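# Shelve the desk's cardboard box with the blue blocks

## Task

Move the cardboard box from the desk onto the lowest shelf of the bookcase so that it sits level and lies entirely within the rear half of that shelf. At the end, both blue foam blocks must also rest on that same shelf. If the robot tips over or is left leaning, the task fails. Anything that stays in place only because the robot is holding or pressing it does not count.

## Robot and tools

Robot: TidyBot++, a single-arm mobile robot. The base is 0.54 m long, 0.50 m wide and 0.38 m tall and drives on four powered casters. A seven-joint arm with a two-finger gripper sits on top, and its shoulder is 0.12 m ahead of the base centre at 0.68 m height. There are two cameras. base_camera is fixed on the base and looks forward. wrist_camera looks along the hand. The arm begins folded with the hand pointing down, reaching up to 0.08 m past the front of the base, with the elbow as high as 1.15 m.

Frames: The base frame has its origin on the floor below the base centre, with x forward, y left and z up. hand_pose is reported in this frame and marks the point between the finger pads; its z axis runs out along the fingers and its y axis is the closing direction. The odometry frame is the base frame as it stood when the scene began. Heading is in radians, positive to the left, from -3.142 to 3.142. base_tilt is in degrees, positive when leaning forward or right. Both carry a fixed bias of about 1 degree plus noise. Odometry counts wheel rotation, so wheel slip shows up as distance travelled, and drift of a few cm and several degrees builds up.

execute_actions(actions, cameras): actions is a list holding one action, or an empty list, which only reports state and images. An action can contain:
- base: exactly one relative move, measured from where the base last reported itself. translate_m is metres forward (+) or back, from -2 to 2. strafe_m is metres to the left (+) or right, from -2 to 2. rotate_rad is radians, counter-clockwise from above (+), from -6.3 to 6.3.
- joints: absolute targets keyed by name. joint_2_rad accepts -2.249 to 2.249 and joint_4_rad accepts -2.579 to 2.579. joint_6_rad accepts -2.099 to 2.099. joint_1_rad, joint_3_rad, joint_5_rad and joint_7_rad accept any angle but take the shorter way round, so turn them in steps of less than half a revolution. gripper_pos runs from 0 (open, about 85 mm gap) to 1 (closed). joint_1_rad positive turns the arm clockwise seen from above, which is opposite to rotate_rad. With the hand pointing down, joint_7_rad = 1.57 makes the fingers open toward left and right.
- speeds: optional lower top speeds for this action only. translate_m and strafe_m take 0.05 to 0.5 m/s. rotate_rad takes 0.1 to 1.57 rad/s.
The motions in one action start together. A base move needing more than 8.667 s is refused, as is any unknown key or out-of-range value; in that case nothing moves. An action lasts at most 15 s. Keys you leave out may keep pushing toward their earlier targets. cameras is a list of "base_camera", "wrist_camera" or "all"; leaving it out means all cameras and [] means none.

Arm geometry: With joint_1_rad = 0, joint_3_rad = 3.14 and joint_5_rad = 0, the arm moves in the vertical plane along base x. The segments are 0.42, 0.31 and 0.31 m long, for upper arm, forearm and hand. Their tilts from vertical, positive leaning forward, are joint_2, then joint_2 - joint_4, then joint_2 - joint_4 - joint_6. The hand point's forward reach from the shoulder is the sum of length times sine of each tilt; its height above the shoulder is the sum of length times cosine. A hand pointing down can rise to only about 0.94 m, and only near the base. Joints move at up to 1.39 rad/s, or 1.22 rad/s for joints 5 to 7.

wait(seconds): 0 to 10 s. It sends no new command and returns state and images.
zoom_image(camera, region): gives a closer look at the latest full image. region is [x0, y0, x1, y1] in pixels from the top-left corner, at most 504 by 504.
read_manual(section): returns licence texts only.
finished_scene(scene): pass the current scene number. It ends the scene permanently and reports whether the goal was met, so the goal must already hold and stay stable.

Reading results: base_status and joint_status tell how each motion ended. "done" for the base means the wheels turned the commanded amount even if they slipped; a blocked base can report done while well short. "off_target" means it stopped away from the target and may still be pushing. After contact_stop or time_out, the target is dropped and the position held. "joint command not followed" with a "cause:" line means the self-collision check withheld the arm targets; "not_followed" joints may be retried on later actions. No check protects the base from the arm. A gripper ending "off_target" at 1 means something is held; "done" means the grip is empty. motor_effort gives percent of maximum with the peak in brackets, and it is noisy and biased. "ARM HIT" flags a hard impact. on_its_own lists motion you did not command. The Motor temperatures line follows the joint order; MOTOR HOT appears from 60 °C, and at 75 °C an OVER-TEMPERATURE FAULT makes the arm sink, with "limit_stop_at_motor_heat" shown, after which targets must be resent. A torque fault (joints 1 to 4 at 104.5 N m, warning at 56.7; joints 5 to 7 at 51.3, warning at 29.4) freezes the arm and gripper for 10 s and skips the rest of the call. If a call reports a stop, any further motion calls in the same reply are skipped.

Accuracy: friction and load leave the hand a centimetre or more off. To correct, send each joint its previous command plus (wanted minus read). While holding an object, never command the read angle, since the arm sags further. Use the images for the true hand position. Closed fingertips reach about 20 mm past the hand point.

Avoid: dropping or slamming objects, hard pushes, driving while the arm is caught on something about 0.8 m or higher (it can tip the robot), pulling sideways on a raised hand, and holding loads for a long time (heat). The simulation keeps running while you think, and a loose object may now and then be nudged. Shorter robot motion time is preferred.

Each tool is called after "Request:" by a JSON object that holds its "method" and its "body", one argument or row to a line.

## Session

Request:
{"method": "execute_actions", "body": {
  "actions": []
}}

Scene clock: 0.00 s.
Motor temperatures (°C, as the motors report them): [33 33 30 34 36 33 35]
base_odometry: x=+0.000 y=+0.000 heading=+0.000 (m, m, rad; odometry frame)
base_tilt: forward=+0.2 right=-0.1 (deg)
base_status: not commanded
joint_positions: joint_1_rad=+0.005 joint_2_rad=-0.395 joint_3_rad=+3.122 joint_4_rad=-2.518 joint_5_rad=-0.026 joint_6_rad=-0.880 joint_7_rad=+1.532 gripper_pos=+0.000
joint_status: not commanded
motor_effort: joint_1_rad=+1 joint_2_rad=-1 joint_3_rad=+1 joint_4_rad=+15 joint_5_rad=+0 joint_6_rad=-1 joint_7_rad=+0 (%)
hand_pose: x=+0.2675 y=+0.0088 z=+0.5969 quat_wxyz=(-0.008, +0.997, -0.020, +0.069) (m; base frame)
pictures: base_camera, wrist_camera
Images, in order (width x height): base_camera 644x364, wrist_camera 644x476.

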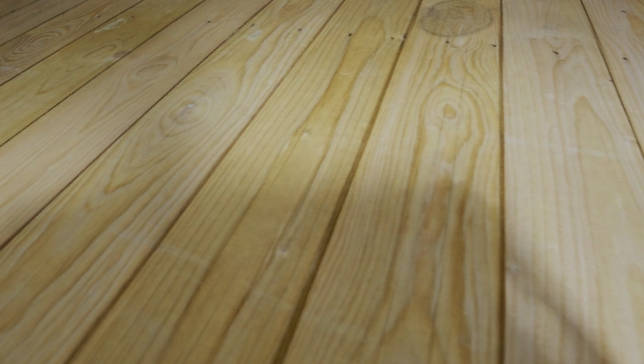

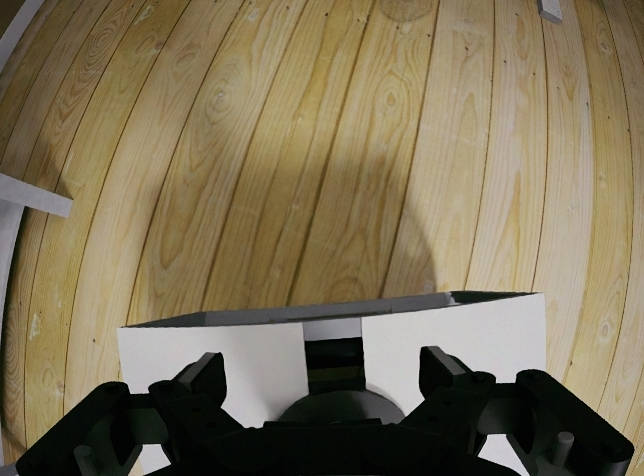

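Request:
{"method": "execute_actions", "body": {
  "actions": [
    {"joints":{"joint_2_rad":-0.8,"joint_4_rad":-2.2,"joint_6_rad":-0.6,"joint_7_rad":1.57}}
  ],
  "cameras": ["wrist_camera"]
}}

Request:
{"method": "execute_actions", "body": {
  "actions": [
    {"joints":{"joint_1_rad":-1.4}}
  ],
  "cameras": ["wrist_camera"]
}}

Scene clock: 2.03 s.
Motor temperatures (°C, as the motors report them): [33 33 30 34 36 33 35]
base_odometry: x=+0.000 y=+0.000 heading=+0.000 (m, m, rad; odometry frame)
base_tilt: forward=+0.2 right=-0.1 (deg)
base_status: not commanded
joint_positions: joint_1_rad=+0.005 joint_2_rad=-0.795 joint_3_rad=+3.122 joint_4_rad=-2.209 joint_5_rad=-0.026 joint_6_rad=-0.620 joint_7_rad=+1.550 gripper_pos=+0.000
joint_status: all done
motor_effort: joint_1_rad=+1(1) joint_2_rad=+4(6) joint_3_rad=+2(1) joint_4_rad=+21(22) joint_5_rad=+0(0) joint_6_rad=+7(5) joint_7_rad=+0(0) (%)
hand_pose: x=+0.4075 y=+0.0114 z=+0.8864 quat_wxyz=(-0.014, +0.850, -0.006, +0.526) (m; base frame)
pictures: wrist_camera
Images, in order (width x height): wrist_camera 644x476.

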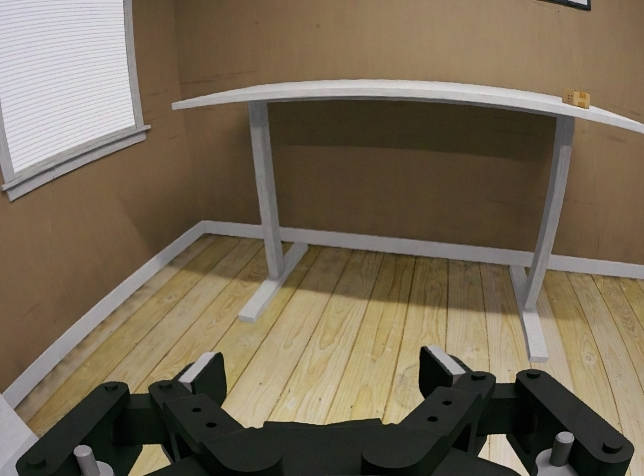

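Scene clock: 4.70 s.
Motor temperatures (°C, as the motors report them): [33 33 30 34 36 33 35]
base_odometry: x=+0.000 y=+0.000 heading=+0.000 (m, m, rad; odometry frame)
base_tilt: forward=+0.2 right=-0.1 (deg)
base_status: not commanded
joint_positions: joint_1_rad=-1.389 joint_2_rad=-0.795 joint_3_rad=+3.122 joint_4_rad=-2.209 joint_5_rad=-0.026 joint_6_rad=-0.620 joint_7_rad=+1.550 gripper_pos=+0.000
joint_status: all done
motor_effort: joint_1_rad=+1(2) joint_2_rad=+4(4) joint_3_rad=+2(2) joint_4_rad=+21(22) joint_5_rad=+0(0) joint_6_rad=+6(6) joint_7_rad=+0(0) (%)
hand_pose: x=+0.1586 y=+0.2860 z=+0.8864 quat_wxyz=(-0.348, +0.656, +0.541, +0.394) (m; base frame)
pictures: wrist_camera
Images, in order (width x height): wrist_camera 644x476.

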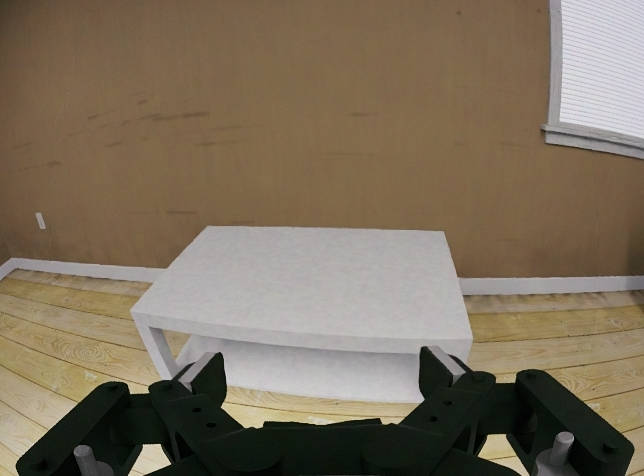

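Request:
{"method": "execute_actions", "body": {
  "actions": [
    {"joints":{"joint_1_rad":1.3}}
  ],
  "cameras": ["wrist_camera"]
}}

Request:
{"method": "execute_actions", "body": {
  "actions": [
    {"joints":{"joint_1_rad":2.9}}
  ],
  "cameras": ["wrist_camera"]
}}

Scene clock: 8.50 s.
Motor temperatures (°C, as the motors report them): [33 33 30 34 36 33 35]
base_odometry: x=+0.000 y=+0.000 heading=+0.000 (m, m, rad; odometry frame)
base_tilt: forward=+0.2 right=-0.1 (deg)
base_status: not commanded
joint_positions: joint_1_rad=+1.289 joint_2_rad=-0.795 joint_3_rad=+3.122 joint_4_rad=-2.209 joint_5_rad=-0.026 joint_6_rad=-0.620 joint_7_rad=+1.550 gripper_pos=+0.000
joint_status: all done
motor_effort: joint_1_rad=+1(3) joint_2_rad=+4(4) joint_3_rad=+2(2) joint_4_rad=+21(21) joint_5_rad=+0(0) joint_6_rad=+6(6) joint_7_rad=+0(0) (%)
hand_pose: x=+0.2116 y=-0.2735 z=+0.8864 quat_wxyz=(+0.304, +0.677, -0.514, +0.429) (m; base frame)
pictures: wrist_camera
Images, in order (width x height): wrist_camera 644x476.

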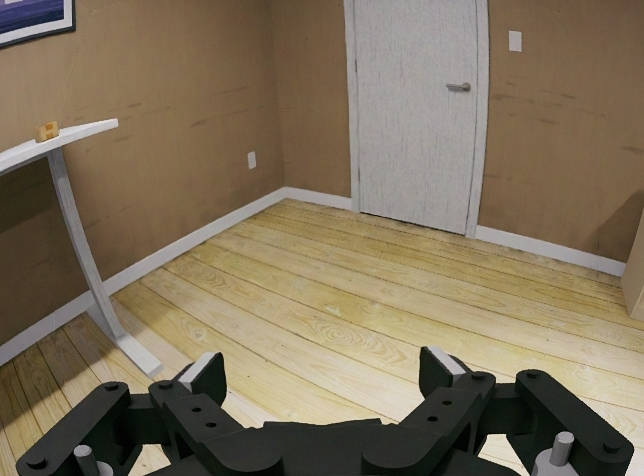

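Scene clock: 11.30 s.
Motor temperatures (°C, as the motors report them): [33 33 30 34 36 33 35]
base_odometry: x=+0.000 y=+0.000 heading=+0.000 (m, m, rad; odometry frame)
base_tilt: forward=+0.2 right=-0.1 (deg)
base_status: not commanded
joint_positions: joint_1_rad=+2.889 joint_2_rad=-0.795 joint_3_rad=+3.122 joint_4_rad=-2.209 joint_5_rad=-0.026 joint_6_rad=-0.620 joint_7_rad=+1.550 gripper_pos=+0.000
joint_status: all done
motor_effort: joint_1_rad=+2(1) joint_2_rad=+4(4) joint_3_rad=+2(2) joint_4_rad=+21(21) joint_5_rad=+0(0) joint_6_rad=+7(6) joint_7_rad=+0(0) (%)
hand_pose: x=-0.1570 y=-0.0846 z=+0.8864 quat_wxyz=(+0.520, +0.103, -0.844, +0.081) (m; base frame)
pictures: wrist_camera
Images, in order (width x height): wrist_camera 644x476.

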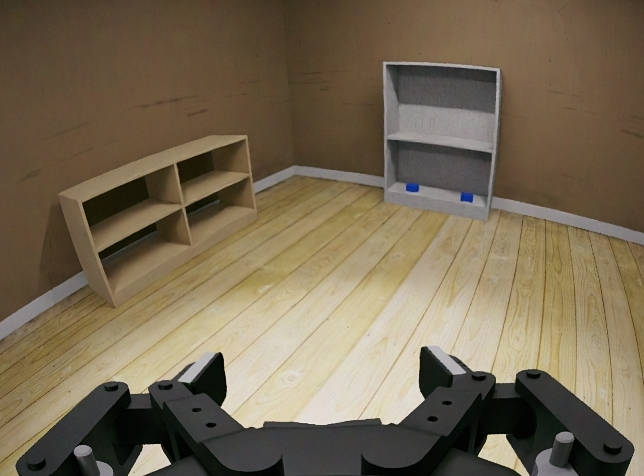

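Request:
{"method": "execute_actions", "body": {
  "actions": [
    {"base":{"rotate_rad":-0.3},"joints":{"joint_1_rad":0.0,"joint_2_rad":-0.6,"joint_4_rad":-1.6,"joint_6_rad":-1.0,"joint_3_rad":3.15,"joint_5_rad":0.02}}
  ]
}}

Request:
{"method": "execute_actions", "body": {
  "actions": [
    {"base":{"strafe_m":-0.35}}
  ]
}}

Scene clock: 15.50 s.
Motor temperatures (°C, as the motors report them): [33 33 30 34 36 33 35]
base_odometry: x=+0.000 y=+0.000 heading=-0.299 (m, m, rad; odometry frame)
base_tilt: forward=+0.2 right=-0.1 (deg)
base_status: done
joint_positions: joint_1_rad=+0.012 joint_2_rad=-0.616 joint_3_rad=+3.132 joint_4_rad=-1.614 joint_5_rad=-0.026 joint_6_rad=-0.977 joint_7_rad=+1.550 gripper_pos=+0.000
joint_status: all done
motor_effort: joint_1_rad=+1(1) joint_2_rad=+1(5) joint_3_rad=+1(2) joint_4_rad=+19(21) joint_5_rad=+0(1) joint_6_rad=+6(7) joint_7_rad=+0(0) (%)
hand_pose: x=+0.4263 y=+0.0089 z=+1.0730 quat_wxyz=(-0.015, +0.835, -0.009, +0.551) (m; base frame)
pictures: base_camera, wrist_camera
Images, in order (width x height): base_camera 644x364, wrist_camera 644x476.

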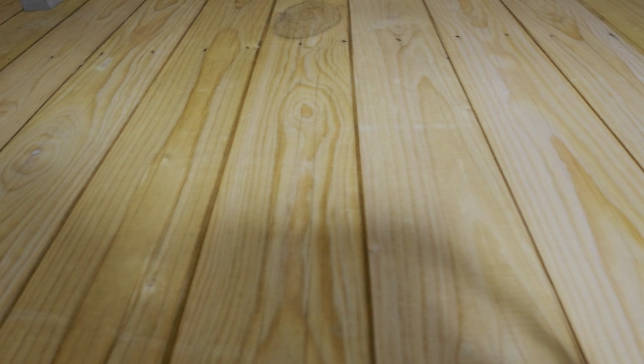

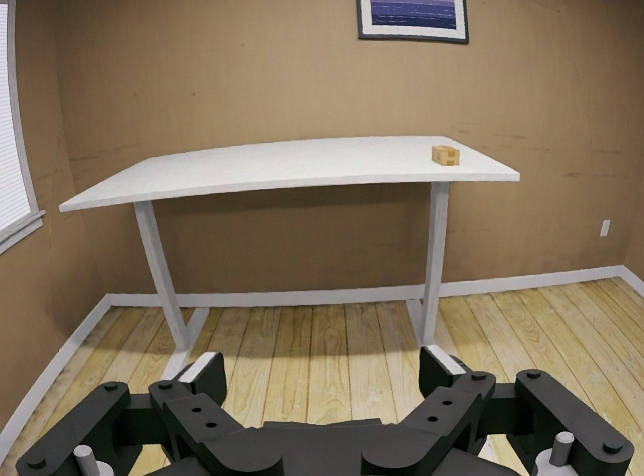

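Scene clock: 17.53 s.
Motor temperatures (°C, as the motors report them): [33 33 30 35 36 33 35]
base_odometry: x=-0.104 y=-0.334 heading=-0.300 (m, m, rad; odometry frame)
base_tilt: forward=+0.2 right=-0.1 (deg)
base_status: done
joint_positions: joint_1_rad=+0.011 joint_2_rad=-0.615 joint_3_rad=+3.142 joint_4_rad=-1.614 joint_5_rad=-0.025 joint_6_rad=-0.977 joint_7_rad=+1.550 gripper_pos=+0.000
joint_status: not commanded
motor_effort: joint_1_rad=+1(2) joint_2_rad=+1(2) joint_3_rad=+1(3) joint_4_rad=+19(19) joint_5_rad=+0(0) joint_6_rad=+6(6) joint_7_rad=+0(0) (%)
hand_pose: x=+0.4267 y=+0.0039 z=+1.0729 quat_wxyz=(-0.015, +0.835, -0.014, +0.550) (m; base frame)
pictures: base_camera, wrist_camera
Images, in order (width x height): base_camera 644x364, wrist_camera 644x476.

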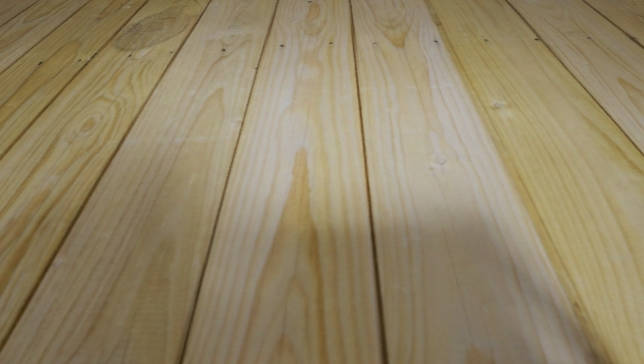

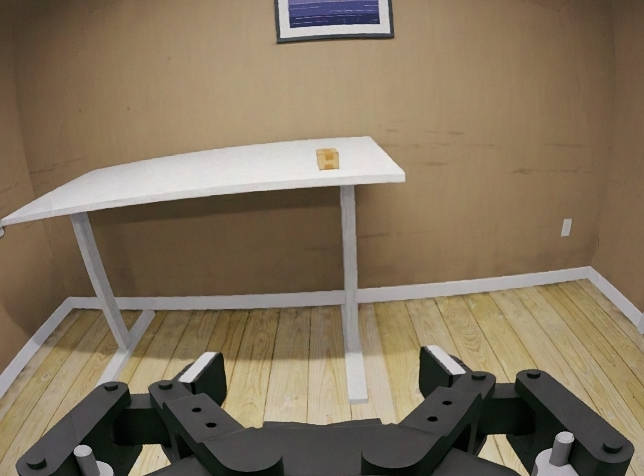

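Request:
{"method": "execute_actions", "body": {
  "actions": [
    {"base":{"translate_m":0.2},"joints":{"joint_1_rad":0.01,"joint_2_rad":0.3,"joint_4_rad":-0.75,"joint_6_rad":-1.17,"joint_5_rad":0.045,"joint_7_rad":1.59}}
  ]
}}

Scene clock: 20.30 s.
Motor temperatures (°C, as the motors report them): [33 33 30 35 36 33 35]
base_odometry: x=+0.088 y=-0.394 heading=-0.300 (m, m, rad; odometry frame)
base_tilt: forward=+0.2 right=-0.1 (deg)
base_status: done
joint_positions: joint_1_rad=+0.011 joint_2_rad=+0.295 joint_3_rad=+3.142 joint_4_rad=-0.764 joint_5_rad=-0.006 joint_6_rad=-1.147 joint_7_rad=+1.569 gripper_pos=+0.000
joint_status: all done
motor_effort: joint_1_rad=+1(1) joint_2_rad=-28(30) joint_3_rad=+0(2) joint_4_rad=+19(20) joint_5_rad=+0(1) joint_6_rad=+5(7) joint_7_rad=+0(0) (%)
hand_pose: x=+0.7660 y=-0.0049 z=+1.0536 quat_wxyz=(+0.000, +0.893, -0.006, +0.451) (m; base frame)
pictures: base_camera, wrist_camera
Images, in order (width x height): base_camera 644x364, wrist_camera 644x476.

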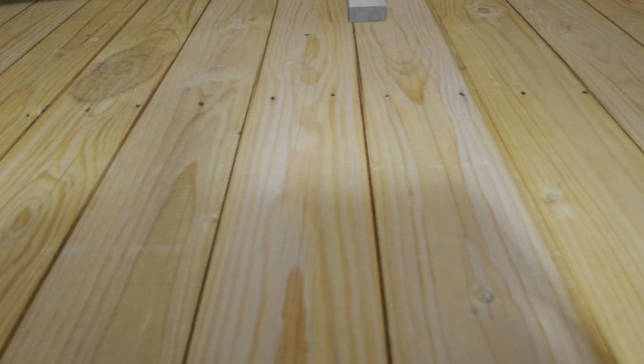

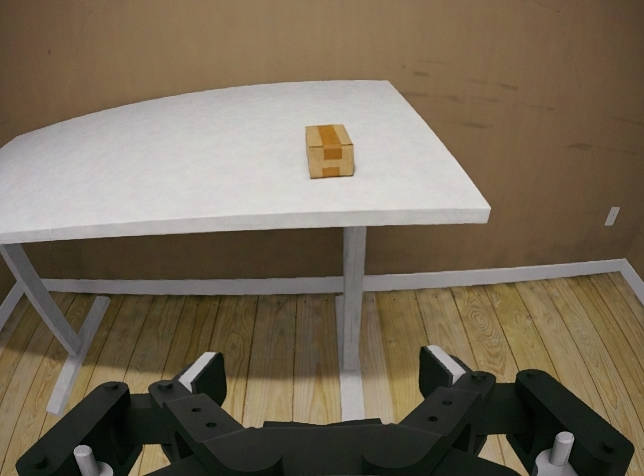

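Request:
{"method": "execute_actions", "body": {
  "actions": [
    {"base":{"translate_m":0.2},"joints":{"joint_1_rad":0.035}}
  ]
}}

Scene clock: 22.13 s.
Motor temperatures (°C, as the motors report them): [33 33 30 35 36 33 35]
base_odometry: x=+0.279 y=-0.453 heading=-0.301 (m, m, rad; odometry frame)
base_tilt: forward=+0.2 right=-0.1 (deg)
base_status: done
joint_positions: joint_1_rad=+0.028 joint_2_rad=+0.306 joint_3_rad=+3.142 joint_4_rad=-0.761 joint_5_rad=-0.004 joint_6_rad=-1.150 joint_7_rad=+1.569 gripper_pos=+0.000
joint_status: all done
motor_effort: joint_1_rad=+1(4) joint_2_rad=-28(32) joint_3_rad=+0(0) joint_4_rad=+19(20) joint_5_rad=+0(1) joint_6_rad=+5(5) joint_7_rad=+0(0) (%)
hand_pose: x=+0.7693 y=-0.0162 z=+1.0475 quat_wxyz=(+0.004, +0.895, -0.013, +0.446) (m; base frame)
pictures: base_camera, wrist_camera
Images, in order (width x height): base_camera 644x364, wrist_camera 644x476.

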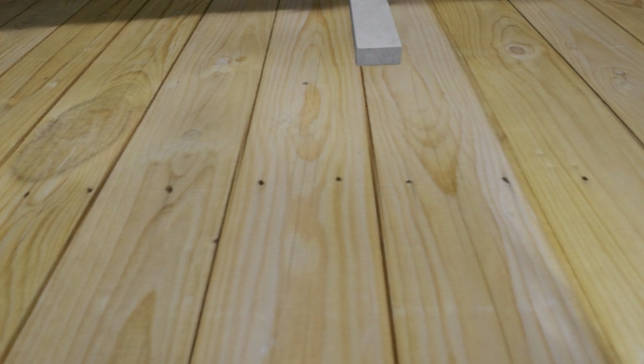

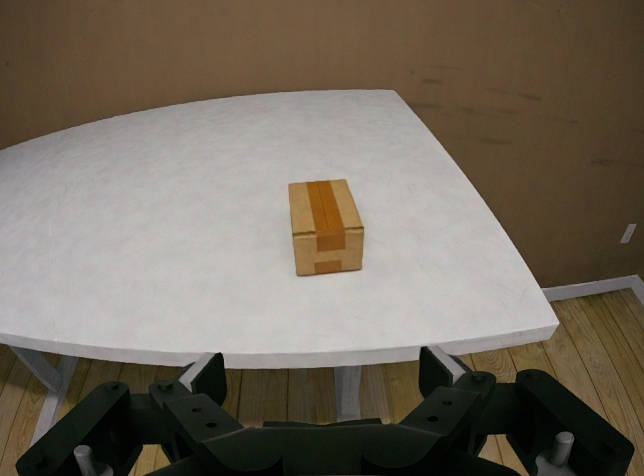

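Request:
{"method": "execute_actions", "body": {
  "actions": [
    {"base":{"translate_m":0.1},"joints":{"joint_1_rad":0.045,"joint_4_rad":-0.83,"joint_6_rad":-1.05}}
  ],
  "cameras": ["wrist_camera"]
}}

Scene clock: 23.90 s.
Motor temperatures (°C, as the motors report them): [33 33 30 35 36 33 35]
base_odometry: x=+0.375 y=-0.483 heading=-0.301 (m, m, rad; odometry frame)
base_tilt: forward=+0.2 right=-0.1 (deg)
base_status: done
joint_positions: joint_1_rad=+0.031 joint_2_rad=+0.307 joint_3_rad=+3.142 joint_4_rad=-0.821 joint_5_rad=-0.003 joint_6_rad=-1.068 joint_7_rad=+1.569 gripper_pos=+0.000
joint_status: all done
motor_effort: joint_1_rad=+1(1) joint_2_rad=-29(33) joint_3_rad=+0(0) joint_4_rad=+20(21) joint_5_rad=+0(0) joint_6_rad=+5(7) joint_7_rad=+0(0) (%)
hand_pose: x=+0.7822 y=-0.0190 z=+1.0353 quat_wxyz=(+0.005, +0.890, -0.015, +0.455) (m; base frame)
pictures: wrist_camera
Images, in order (width x height): wrist_camera 644x476.

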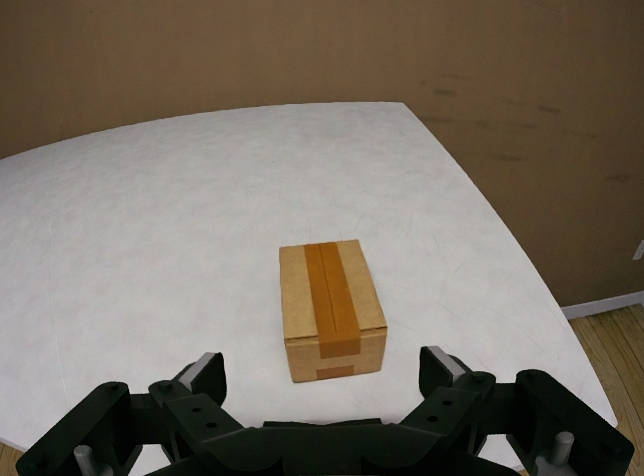

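Request:
{"method": "execute_actions", "body": {
  "actions": [
    {"base":{"translate_m":0.055},"joints":{"joint_1_rad":0.053,"joint_4_rad":-0.94,"joint_6_rad":-0.95}}
  ],
  "cameras": ["wrist_camera"]
}}

Scene clock: 25.70 s.
Motor temperatures (°C, as the motors report them): [33 33 30 35 36 33 35]
base_odometry: x=+0.427 y=-0.500 heading=-0.301 (m, m, rad; odometry frame)
base_tilt: forward=+0.2 right=-0.1 (deg)
base_status: done
joint_positions: joint_1_rad=+0.038 joint_2_rad=+0.306 joint_3_rad=+3.142 joint_4_rad=-0.934 joint_5_rad=-0.003 joint_6_rad=-0.971 joint_7_rad=+1.569 gripper_pos=+0.000
joint_status: all done
motor_effort: joint_1_rad=+1(1) joint_2_rad=-30(34) joint_3_rad=+0(0) joint_4_rad=+20(22) joint_5_rad=+0(1) joint_6_rad=+6(6) joint_7_rad=+0(0) (%)
hand_pose: x=+0.7924 y=-0.0237 z=+0.9991 quat_wxyz=(+0.007, +0.894, -0.018, +0.449) (m; base frame)
pictures: wrist_camera
Images, in order (width x height): wrist_camera 644x476.

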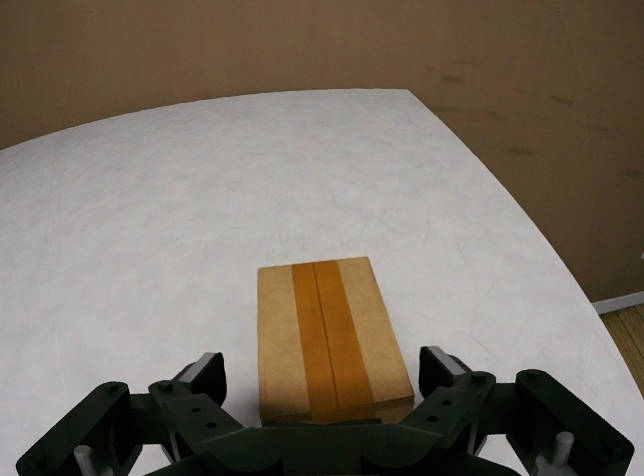

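Request:
{"method": "execute_actions", "body": {
  "actions": [
    {"base":{"translate_m":0.012},"joints":{"joint_4_rad":-0.965,"joint_6_rad":-0.925}}
  ],
  "cameras": ["wrist_camera"]
}}

Request:
{"method": "execute_actions", "body": {
  "actions": [
    {"joints":{"gripper_pos":1}}
  ],
  "cameras": ["wrist_camera"]
}}

Request:
{"method": "execute_actions", "body": {
  "actions": [
    {"joints":{"joint_2_rad":0.2,"joint_6_rad":-0.97}}
  ],
  "cameras": ["wrist_camera"]
}}

Scene clock: 26.90 s.
Motor temperatures (°C, as the motors report them): [33 33 30 35 36 33 35]
base_odometry: x=+0.439 y=-0.504 heading=-0.301 (m, m, rad; odometry frame)
base_tilt: forward=+0.2 right=-0.1 (deg)
base_status: done
joint_positions: joint_1_rad=+0.039 joint_2_rad=+0.306 joint_3_rad=+3.142 joint_4_rad=-0.954 joint_5_rad=-0.003 joint_6_rad=-0.945 joint_7_rad=+1.569 gripper_pos=+0.000
joint_status: all done
motor_effort: joint_1_rad=+1(0) joint_2_rad=-29(32) joint_3_rad=+0(0) joint_4_rad=+21(22) joint_5_rad=+0(0) joint_6_rad=+5(6) joint_7_rad=+0(0) (%)
hand_pose: x=+0.7952 y=-0.0244 z=+0.9951 quat_wxyz=(+0.007, +0.892, -0.018, +0.452) (m; base frame)
pictures: wrist_camera
Images, in order (width x height): wrist_camera 644x476.

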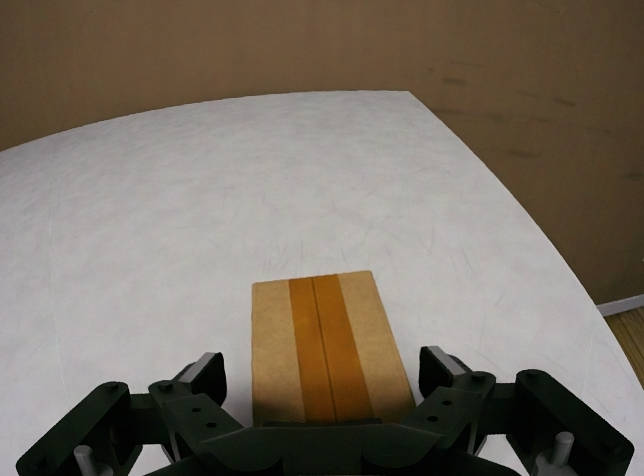

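Scene clock: 28.00 s.
Motor temperatures (°C, as the motors report them): [33 33 30 35 36 33 35]
base_odometry: x=+0.439 y=-0.504 heading=-0.301 (m, m, rad; odometry frame)
base_tilt: forward=+0.2 right=-0.1 (deg)
base_status: not commanded
joint_positions: joint_1_rad=+0.039 joint_2_rad=+0.305 joint_3_rad=+3.142 joint_4_rad=-0.954 joint_5_rad=-0.003 joint_6_rad=-0.944 joint_7_rad=+1.569 gripper_pos=+0.351
joint_status: gripper_pos off_target (ended at +0.351, target +1.000)
motor_effort: joint_1_rad=+2(1) joint_2_rad=-29(30) joint_3_rad=+0(0) joint_4_rad=+20(21) joint_5_rad=+0(0) joint_6_rad=+5(6) joint_7_rad=+0(0) (%)
hand_pose: x=+0.7953 y=-0.0245 z=+0.9956 quat_wxyz=(+0.007, +0.892, -0.018, +0.452) (m; base frame)
pictures: wrist_camera
Images, in order (width x height): wrist_camera 644x476.

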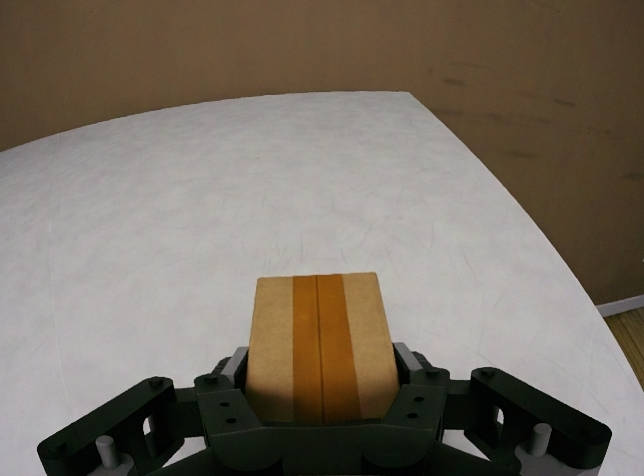

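Scene clock: 29.07 s.
Motor temperatures (°C, as the motors report them): [33 33 30 35 36 33 35]
base_odometry: x=+0.439 y=-0.504 heading=-0.301 (m, m, rad; odometry frame)
base_tilt: forward=+0.2 right=-0.1 (deg)
base_status: not commanded
joint_positions: joint_1_rad=+0.039 joint_2_rad=+0.203 joint_3_rad=+3.142 joint_4_rad=-0.966 joint_5_rad=-0.003 joint_6_rad=-0.952 joint_7_rad=+1.569 gripper_pos=+0.351
joint_status: all done
motor_effort: joint_1_rad=+2(1) joint_2_rad=-27(33) joint_3_rad=+0(0) joint_4_rad=+21(23) joint_5_rad=+1(0) joint_6_rad=+6(8) joint_7_rad=+0(0) (%)
hand_pose: x=+0.7581 y=-0.0231 z=+1.0542 quat_wxyz=(+0.008, +0.872, -0.018, +0.488) (m; base frame)
pictures: wrist_camera
Images, in order (width x height): wrist_camera 644x476.

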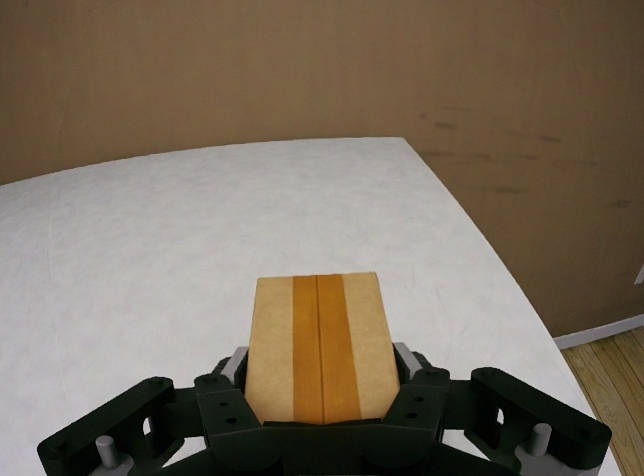

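Request:
{"method": "execute_actions", "body": {
  "actions": [
    {"base":{"translate_m":-1.6}}
  ],
  "cameras": []
}}

Request:
{"method": "execute_actions", "body": {
  "actions": [
    {"base":{"rotate_rad":3.14},"joints":{"joint_1_rad":0.0,"joint_2_rad":0.3,"joint_4_rad":-1.7,"joint_6_rad":-0.05},"speeds":{"rotate_rad":1.2}}
  ]
}}

Scene clock: 34.10 s.
Motor temperatures (°C, as the motors report them): [33 33 30 35 36 33 35]
base_odometry: x=-1.089 y=-0.029 heading=-0.302 (m, m, rad; odometry frame)
base_tilt: forward=+0.2 right=-0.1 (deg)
base_status: done
joint_positions: joint_1_rad=+0.042 joint_2_rad=+0.205 joint_3_rad=+3.143 joint_4_rad=-0.967 joint_5_rad=+0.000 joint_6_rad=-0.957 joint_7_rad=+1.569 gripper_pos=+0.351
joint_status: not commanded
motor_effort: joint_1_rad=+2(4) joint_2_rad=-27(30) joint_3_rad=+0(2) joint_4_rad=+21(22) joint_5_rad=+0(1) joint_6_rad=+7(7) joint_7_rad=+0(0) (%)
hand_pose: x=+0.7579 y=-0.0262 z=+1.0510 quat_wxyz=(+0.010, +0.874, -0.020, +0.485) (m; base frame)
pictures: none
No camera images: the call's "cameras" was empty. Leave "cameras" out to get every camera's image.

Scene clock: 37.97 s.
Motor temperatures (°C, as the motors report them): [33 33 30 35 36 33 35]
base_odometry: x=-1.089 y=-0.029 heading=+2.838 (m, m, rad; odometry frame)
base_tilt: forward=+0.2 right=-0.1 (deg)
base_status: done
joint_positions: joint_1_rad=-0.004 joint_2_rad=+0.307 joint_3_rad=+3.147 joint_4_rad=-1.691 joint_5_rad=+0.002 joint_6_rad=-0.074 joint_7_rad=+1.570 gripper_pos=+0.351
joint_status: all done
motor_effort: joint_1_rad=+2(6) joint_2_rad=-30(36) joint_3_rad=+0(2) joint_4_rad=+21(23) joint_5_rad=+0(1) joint_6_rad=+6(7) joint_7_rad=+0(0) (%)
hand_pose: x=+0.8053 y=+0.0011 z=+0.8028 quat_wxyz=(+0.001, +0.860, +0.000, +0.509) (m; base frame)
pictures: base_camera, wrist_camera
Images, in order (width x height): base_camera 644x364, wrist_camera 644x476.

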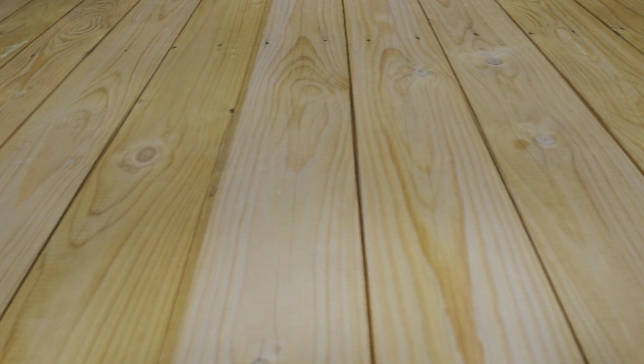

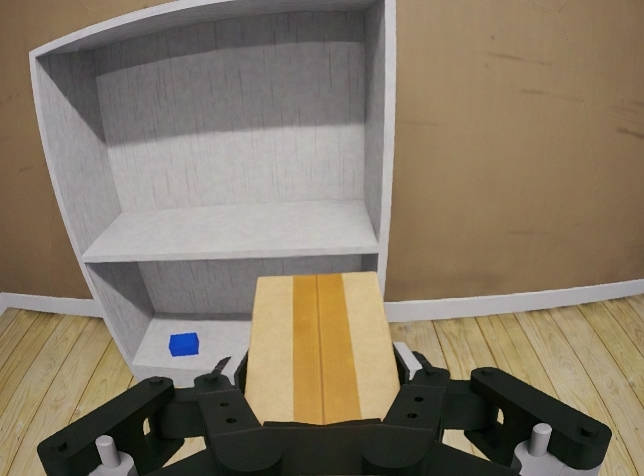

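Request:
{"method": "execute_actions", "body": {
  "actions": [
    {"base":{"strafe_m":0.25},"joints":{"joint_2_rad":1.68,"joint_4_rad":-0.7,"joint_6_rad":0.22}}
  ]
}}

Request:
{"method": "execute_actions", "body": {
  "actions": [
    {"base":{"translate_m":0.3}}
  ]
}}

Scene clock: 42.33 s.
Motor temperatures (°C, as the motors report them): [33 34 30 35 36 33 35]
base_odometry: x=-1.163 y=-0.268 heading=+2.839 (m, m, rad; odometry frame)
base_tilt: forward=+0.2 right=-0.1 (deg)
base_status: done
joint_positions: joint_1_rad=-0.006 joint_2_rad=+1.683 joint_3_rad=+3.147 joint_4_rad=-0.719 joint_5_rad=+0.002 joint_6_rad=+0.192 joint_7_rad=+1.570 gripper_pos=+0.351
joint_status: all done
motor_effort: joint_1_rad=+1(5) joint_2_rad=-50(53) joint_3_rad=+0(2) joint_4_rad=+16(21) joint_5_rad=+0(0) joint_6_rad=+6(8) joint_7_rad=+0(0) (%)
hand_pose: x=+0.9990 y=+0.0050 z=+0.2171 quat_wxyz=(+0.001, +0.893, +0.005, +0.449) (m; base frame)
pictures: base_camera, wrist_camera
Images, in order (width x height): base_camera 644x364, wrist_camera 644x476.

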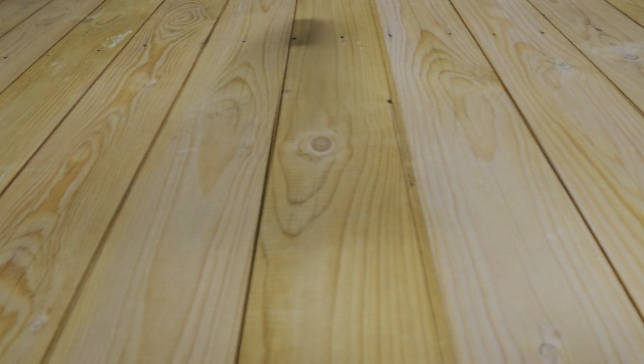

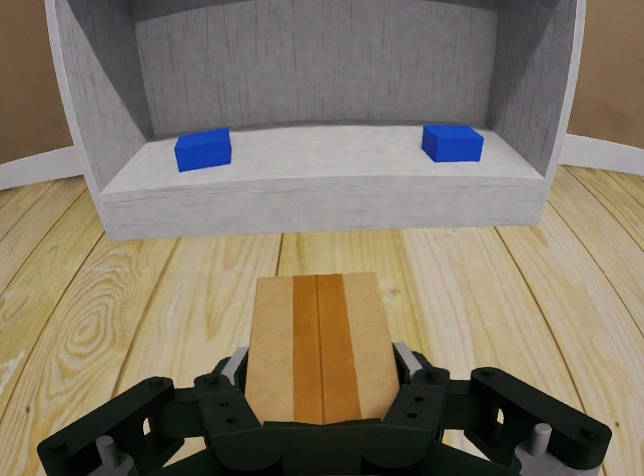

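Scene clock: 44.23 s.
Motor temperatures (°C, as the motors report them): [33 34 30 35 36 33 35]
base_odometry: x=-1.450 y=-0.178 heading=+2.840 (m, m, rad; odometry frame)
base_tilt: forward=+0.2 right=-0.1 (deg)
base_status: done
joint_positions: joint_1_rad=-0.006 joint_2_rad=+1.683 joint_3_rad=+3.147 joint_4_rad=-0.711 joint_5_rad=+0.002 joint_6_rad=+0.195 joint_7_rad=+1.570 gripper_pos=+0.351
joint_status: not commanded
motor_effort: joint_1_rad=+2(3) joint_2_rad=-50(51) joint_3_rad=+0(1) joint_4_rad=+17(18) joint_5_rad=+0(0) joint_6_rad=+6(6) joint_7_rad=+0(0) (%)
hand_pose: x=+1.0026 y=+0.0047 z=+0.2210 quat_wxyz=(+0.001, +0.891, +0.004, +0.454) (m; base frame)
pictures: base_camera, wrist_camera
Images, in order (width x height): base_camera 644x364, wrist_camera 644x476.

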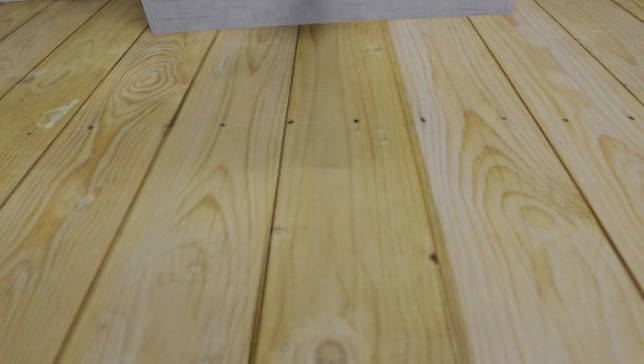

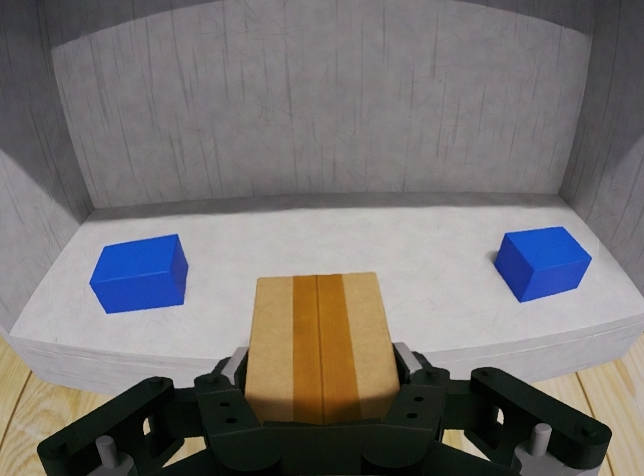

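Request:
{"method": "execute_actions", "body": {
  "actions": [
    {"base":{"translate_m":0.2},"joints":{"joint_2_rad":1.75,"joint_6_rad":0.28}}
  ]
}}

Scene clock: 46.13 s.
Motor temperatures (°C, as the motors report them): [33 34 30 35 36 33 35]
base_odometry: x=-1.641 y=-0.119 heading=+2.840 (m, m, rad; odometry frame)
base_tilt: forward=+0.2 right=-0.1 (deg)
base_status: done
joint_positions: joint_1_rad=-0.005 joint_2_rad=+1.753 joint_3_rad=+3.147 joint_4_rad=-0.707 joint_5_rad=+0.002 joint_6_rad=+0.256 joint_7_rad=+1.570 gripper_pos=+0.351
joint_status: all done
motor_effort: joint_1_rad=+2(5) joint_2_rad=-48(53) joint_3_rad=+0(1) joint_4_rad=+16(18) joint_5_rad=+0(0) joint_6_rad=+6(7) joint_7_rad=+0(0) (%)
hand_pose: x=+0.9820 y=+0.0043 z=+0.1775 quat_wxyz=(+0.001, +0.892, +0.004, +0.452) (m; base frame)
pictures: base_camera, wrist_camera
Images, in order (width x height): base_camera 644x364, wrist_camera 644x476.

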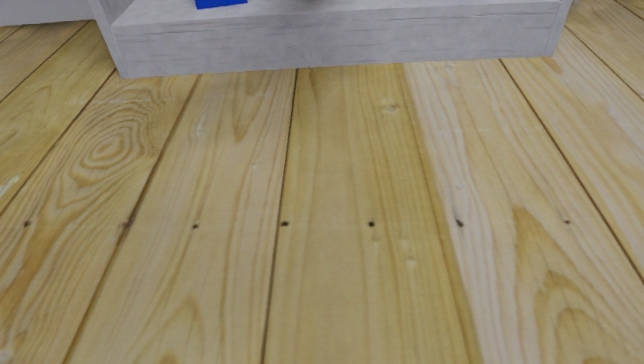

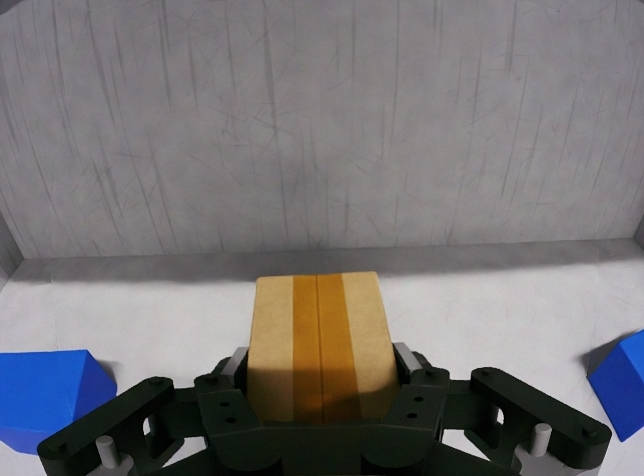

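Request:
{"method": "execute_actions", "body": {
  "actions": [
    {"base":{"translate_m":0.095},"joints":{"joint_2_rad":1.79,"joint_6_rad":0.32}}
  ]
}}

Scene clock: 47.53 s.
Motor temperatures (°C, as the motors report them): [33 34 30 35 37 33 35]
base_odometry: x=-1.732 y=-0.091 heading=+2.840 (m, m, rad; odometry frame)
base_tilt: forward=+0.2 right=-0.1 (deg)
base_status: done
joint_positions: joint_1_rad=-0.005 joint_2_rad=+1.793 joint_3_rad=+3.147 joint_4_rad=-0.705 joint_5_rad=+0.002 joint_6_rad=+0.298 joint_7_rad=+1.570 gripper_pos=+0.351
joint_status: all done
motor_effort: joint_1_rad=+1(5) joint_2_rad=-47(50) joint_3_rad=+0(0) joint_4_rad=+15(17) joint_5_rad=+0(0) joint_6_rad=+6(7) joint_7_rad=+0(0) (%)
hand_pose: x=+0.9695 y=+0.0041 z=+0.1540 quat_wxyz=(+0.001, +0.891, +0.004, +0.453) (m; base frame)
pictures: base_camera, wrist_camera
Images, in order (width x height): base_camera 644x364, wrist_camera 644x476.

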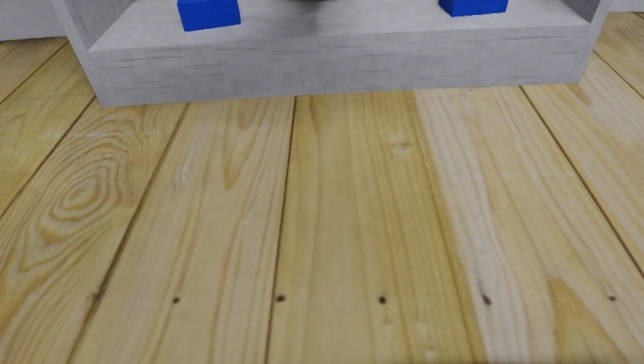

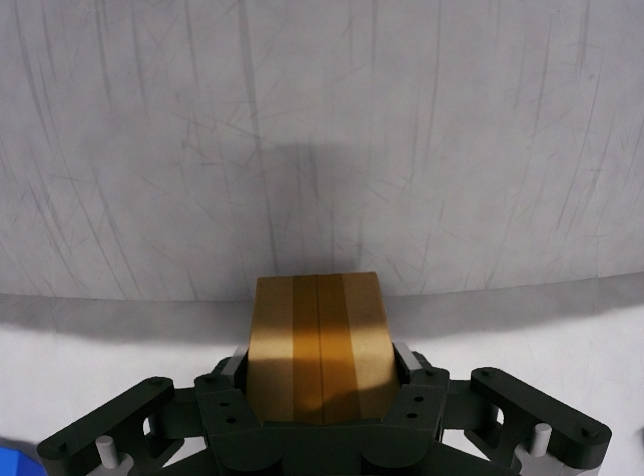

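Request:
{"method": "execute_actions", "body": {
  "actions": [
    {"base":{"translate_m":0.04},"joints":{"joint_2_rad":1.83,"joint_6_rad":0.36}}
  ]
}}

Scene clock: 49.93 s.
Motor temperatures (°C, as the motors report them): [33 34 30 35 37 33 35]
base_odometry: x=-1.770 y=-0.080 heading=+2.841 (m, m, rad; odometry frame)
base_tilt: forward=+0.2 right=-0.1 (deg)
base_status: done
joint_positions: joint_1_rad=-0.005 joint_2_rad=+1.804 joint_3_rad=+3.147 joint_4_rad=-0.726 joint_5_rad=+0.002 joint_6_rad=+0.343 joint_7_rad=+1.570 gripper_pos=+0.351
joint_status: all done
motor_effort: joint_1_rad=+2(5) joint_2_rad=-42(48) joint_3_rad=+1(2) joint_4_rad=+18(24) joint_5_rad=+2(2) joint_6_rad=+7(9) joint_7_rad=+1(2) (%)
hand_pose: x=+0.9631 y=+0.0039 z=+0.1475 quat_wxyz=(+0.001, +0.888, +0.004, +0.460) (m; base frame)
pictures: base_camera, wrist_camera
Images, in order (width x height): base_camera 644x364, wrist_camera 644x476.

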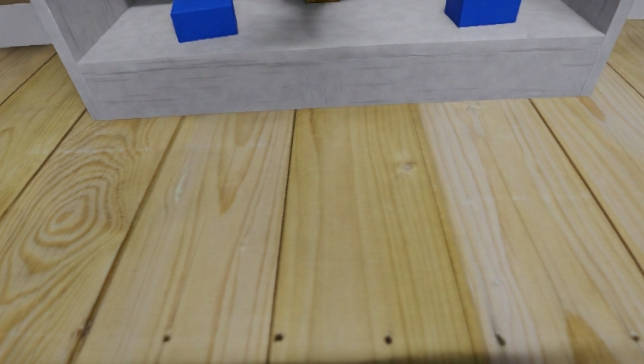

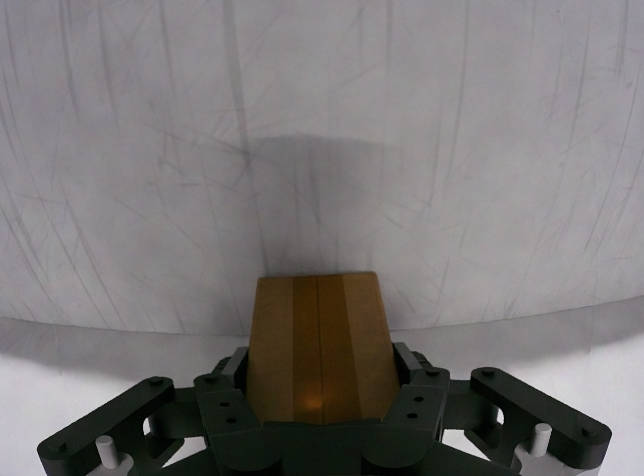

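Request:
{"method": "execute_actions", "body": {
  "actions": [
    {"base":{"translate_m":-0.012},"joints":{"joint_2_rad":1.84,"joint_6_rad":0.36}}
  ]
}}

Scene clock: 50.77 s.
Motor temperatures (°C, as the motors report them): [33 34 30 35 37 33 35]
base_odometry: x=-1.758 y=-0.083 heading=+2.841 (m, m, rad; odometry frame)
base_tilt: forward=+0.2 right=-0.1 (deg)
base_status: done
joint_positions: joint_1_rad=-0.005 joint_2_rad=+1.820 joint_3_rad=+3.147 joint_4_rad=-0.695 joint_5_rad=+0.002 joint_6_rad=+0.349 joint_7_rad=+1.570 gripper_pos=+0.351
joint_status: all done
motor_effort: joint_1_rad=+1(0) joint_2_rad=-42(44) joint_3_rad=+0(0) joint_4_rad=+12(18) joint_5_rad=+1(2) joint_6_rad=+4(5) joint_7_rad=+0(1) (%)
hand_pose: x=+0.9687 y=+0.0039 z=+0.1486 quat_wxyz=(+0.001, +0.883, +0.004, +0.469) (m; base frame)
pictures: base_camera, wrist_camera
Images, in order (width x height): base_camera 644x364, wrist_camera 644x476.

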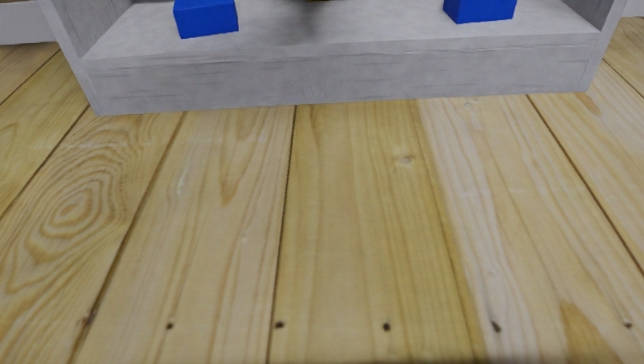

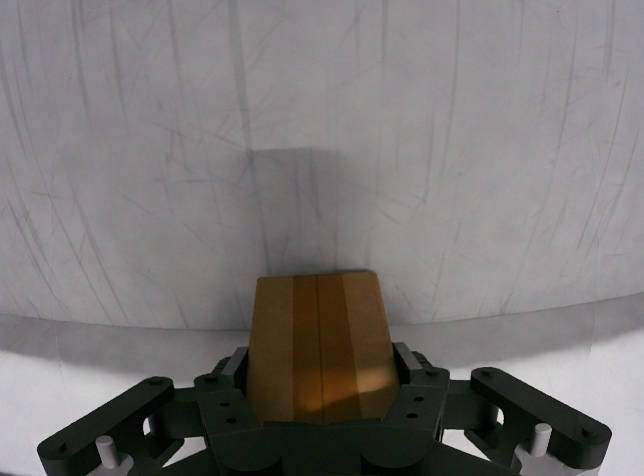

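The box is resting on the shelf. Releasing and backing away.

Request:
{"method": "execute_actions", "body": {
  "actions": [
    {"joints":{"gripper_pos":0,"joint_2_rad":1.81}}
  ],
  "cameras": []
}}

Request:
{"method": "execute_actions", "body": {
  "actions": [
    {"base":{"translate_m":-0.3},"joints":{"joint_2_rad":1.76}}
  ]
}}

Scene clock: 52.37 s.
Motor temperatures (°C, as the motors report them): [33 34 30 35 37 33 35]
base_odometry: x=-1.758 y=-0.083 heading=+2.841 (m, m, rad; odometry frame)
base_tilt: forward=+0.2 right=-0.1 (deg)
base_status: not commanded
joint_positions: joint_1_rad=-0.005 joint_2_rad=+1.819 joint_3_rad=+3.147 joint_4_rad=-0.696 joint_5_rad=+0.002 joint_6_rad=+0.349 joint_7_rad=+1.570 gripper_pos=+0.000
joint_status: all done
motor_effort: joint_1_rad=+2(2) joint_2_rad=-46(47) joint_3_rad=+0(0) joint_4_rad=+14(15) joint_5_rad=+0(0) joint_6_rad=+5(5) joint_7_rad=+0(0) (%)
hand_pose: x=+0.9688 y=+0.0039 z=+0.1490 quat_wxyz=(+0.001, +0.883, +0.004, +0.469) (m; base frame)
pictures: none
No camera images: the call's "cameras" was empty. Leave "cameras" out to get every camera's image.

Scene clock: 54.33 s.
Motor temperatures (°C, as the motors report them): [33 34 30 35 37 33 35]
base_odometry: x=-1.471 y=-0.172 heading=+2.841 (m, m, rad; odometry frame)
base_tilt: forward=+0.2 right=-0.1 (deg)
base_status: done
joint_positions: joint_1_rad=-0.003 joint_2_rad=+1.757 joint_3_rad=+3.147 joint_4_rad=-0.696 joint_5_rad=+0.002 joint_6_rad=+0.349 joint_7_rad=+1.570 gripper_pos=+0.000
joint_status: all done
motor_effort: joint_1_rad=+1(4) joint_2_rad=-47(48) joint_3_rad=+0(1) joint_4_rad=+15(16) joint_5_rad=+0(0) joint_6_rad=+6(6) joint_7_rad=+0(0) (%)
hand_pose: x=+1.0003 y=+0.0025 z=+0.2029 quat_wxyz=(+0.001, +0.868, +0.003, +0.496) (m; base frame)
pictures: base_camera, wrist_camera
Images, in order (width x height): base_camera 644x364, wrist_camera 644x476.

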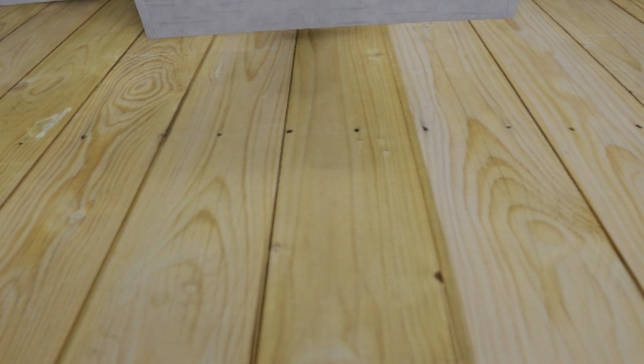

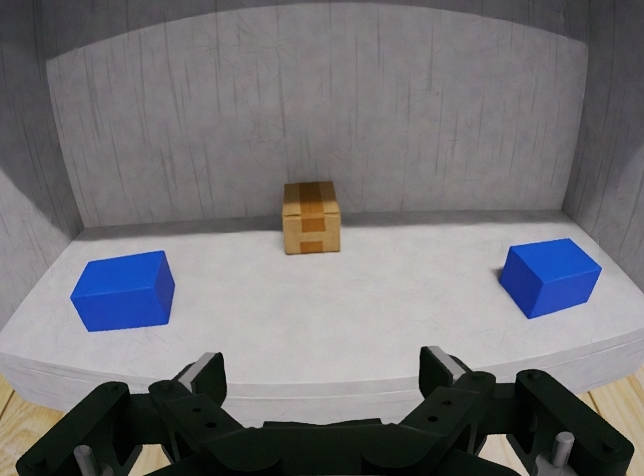

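Request:
{"method": "finished_scene", "body": {
  "scene": 1
}}

The scene is finished: the task was done.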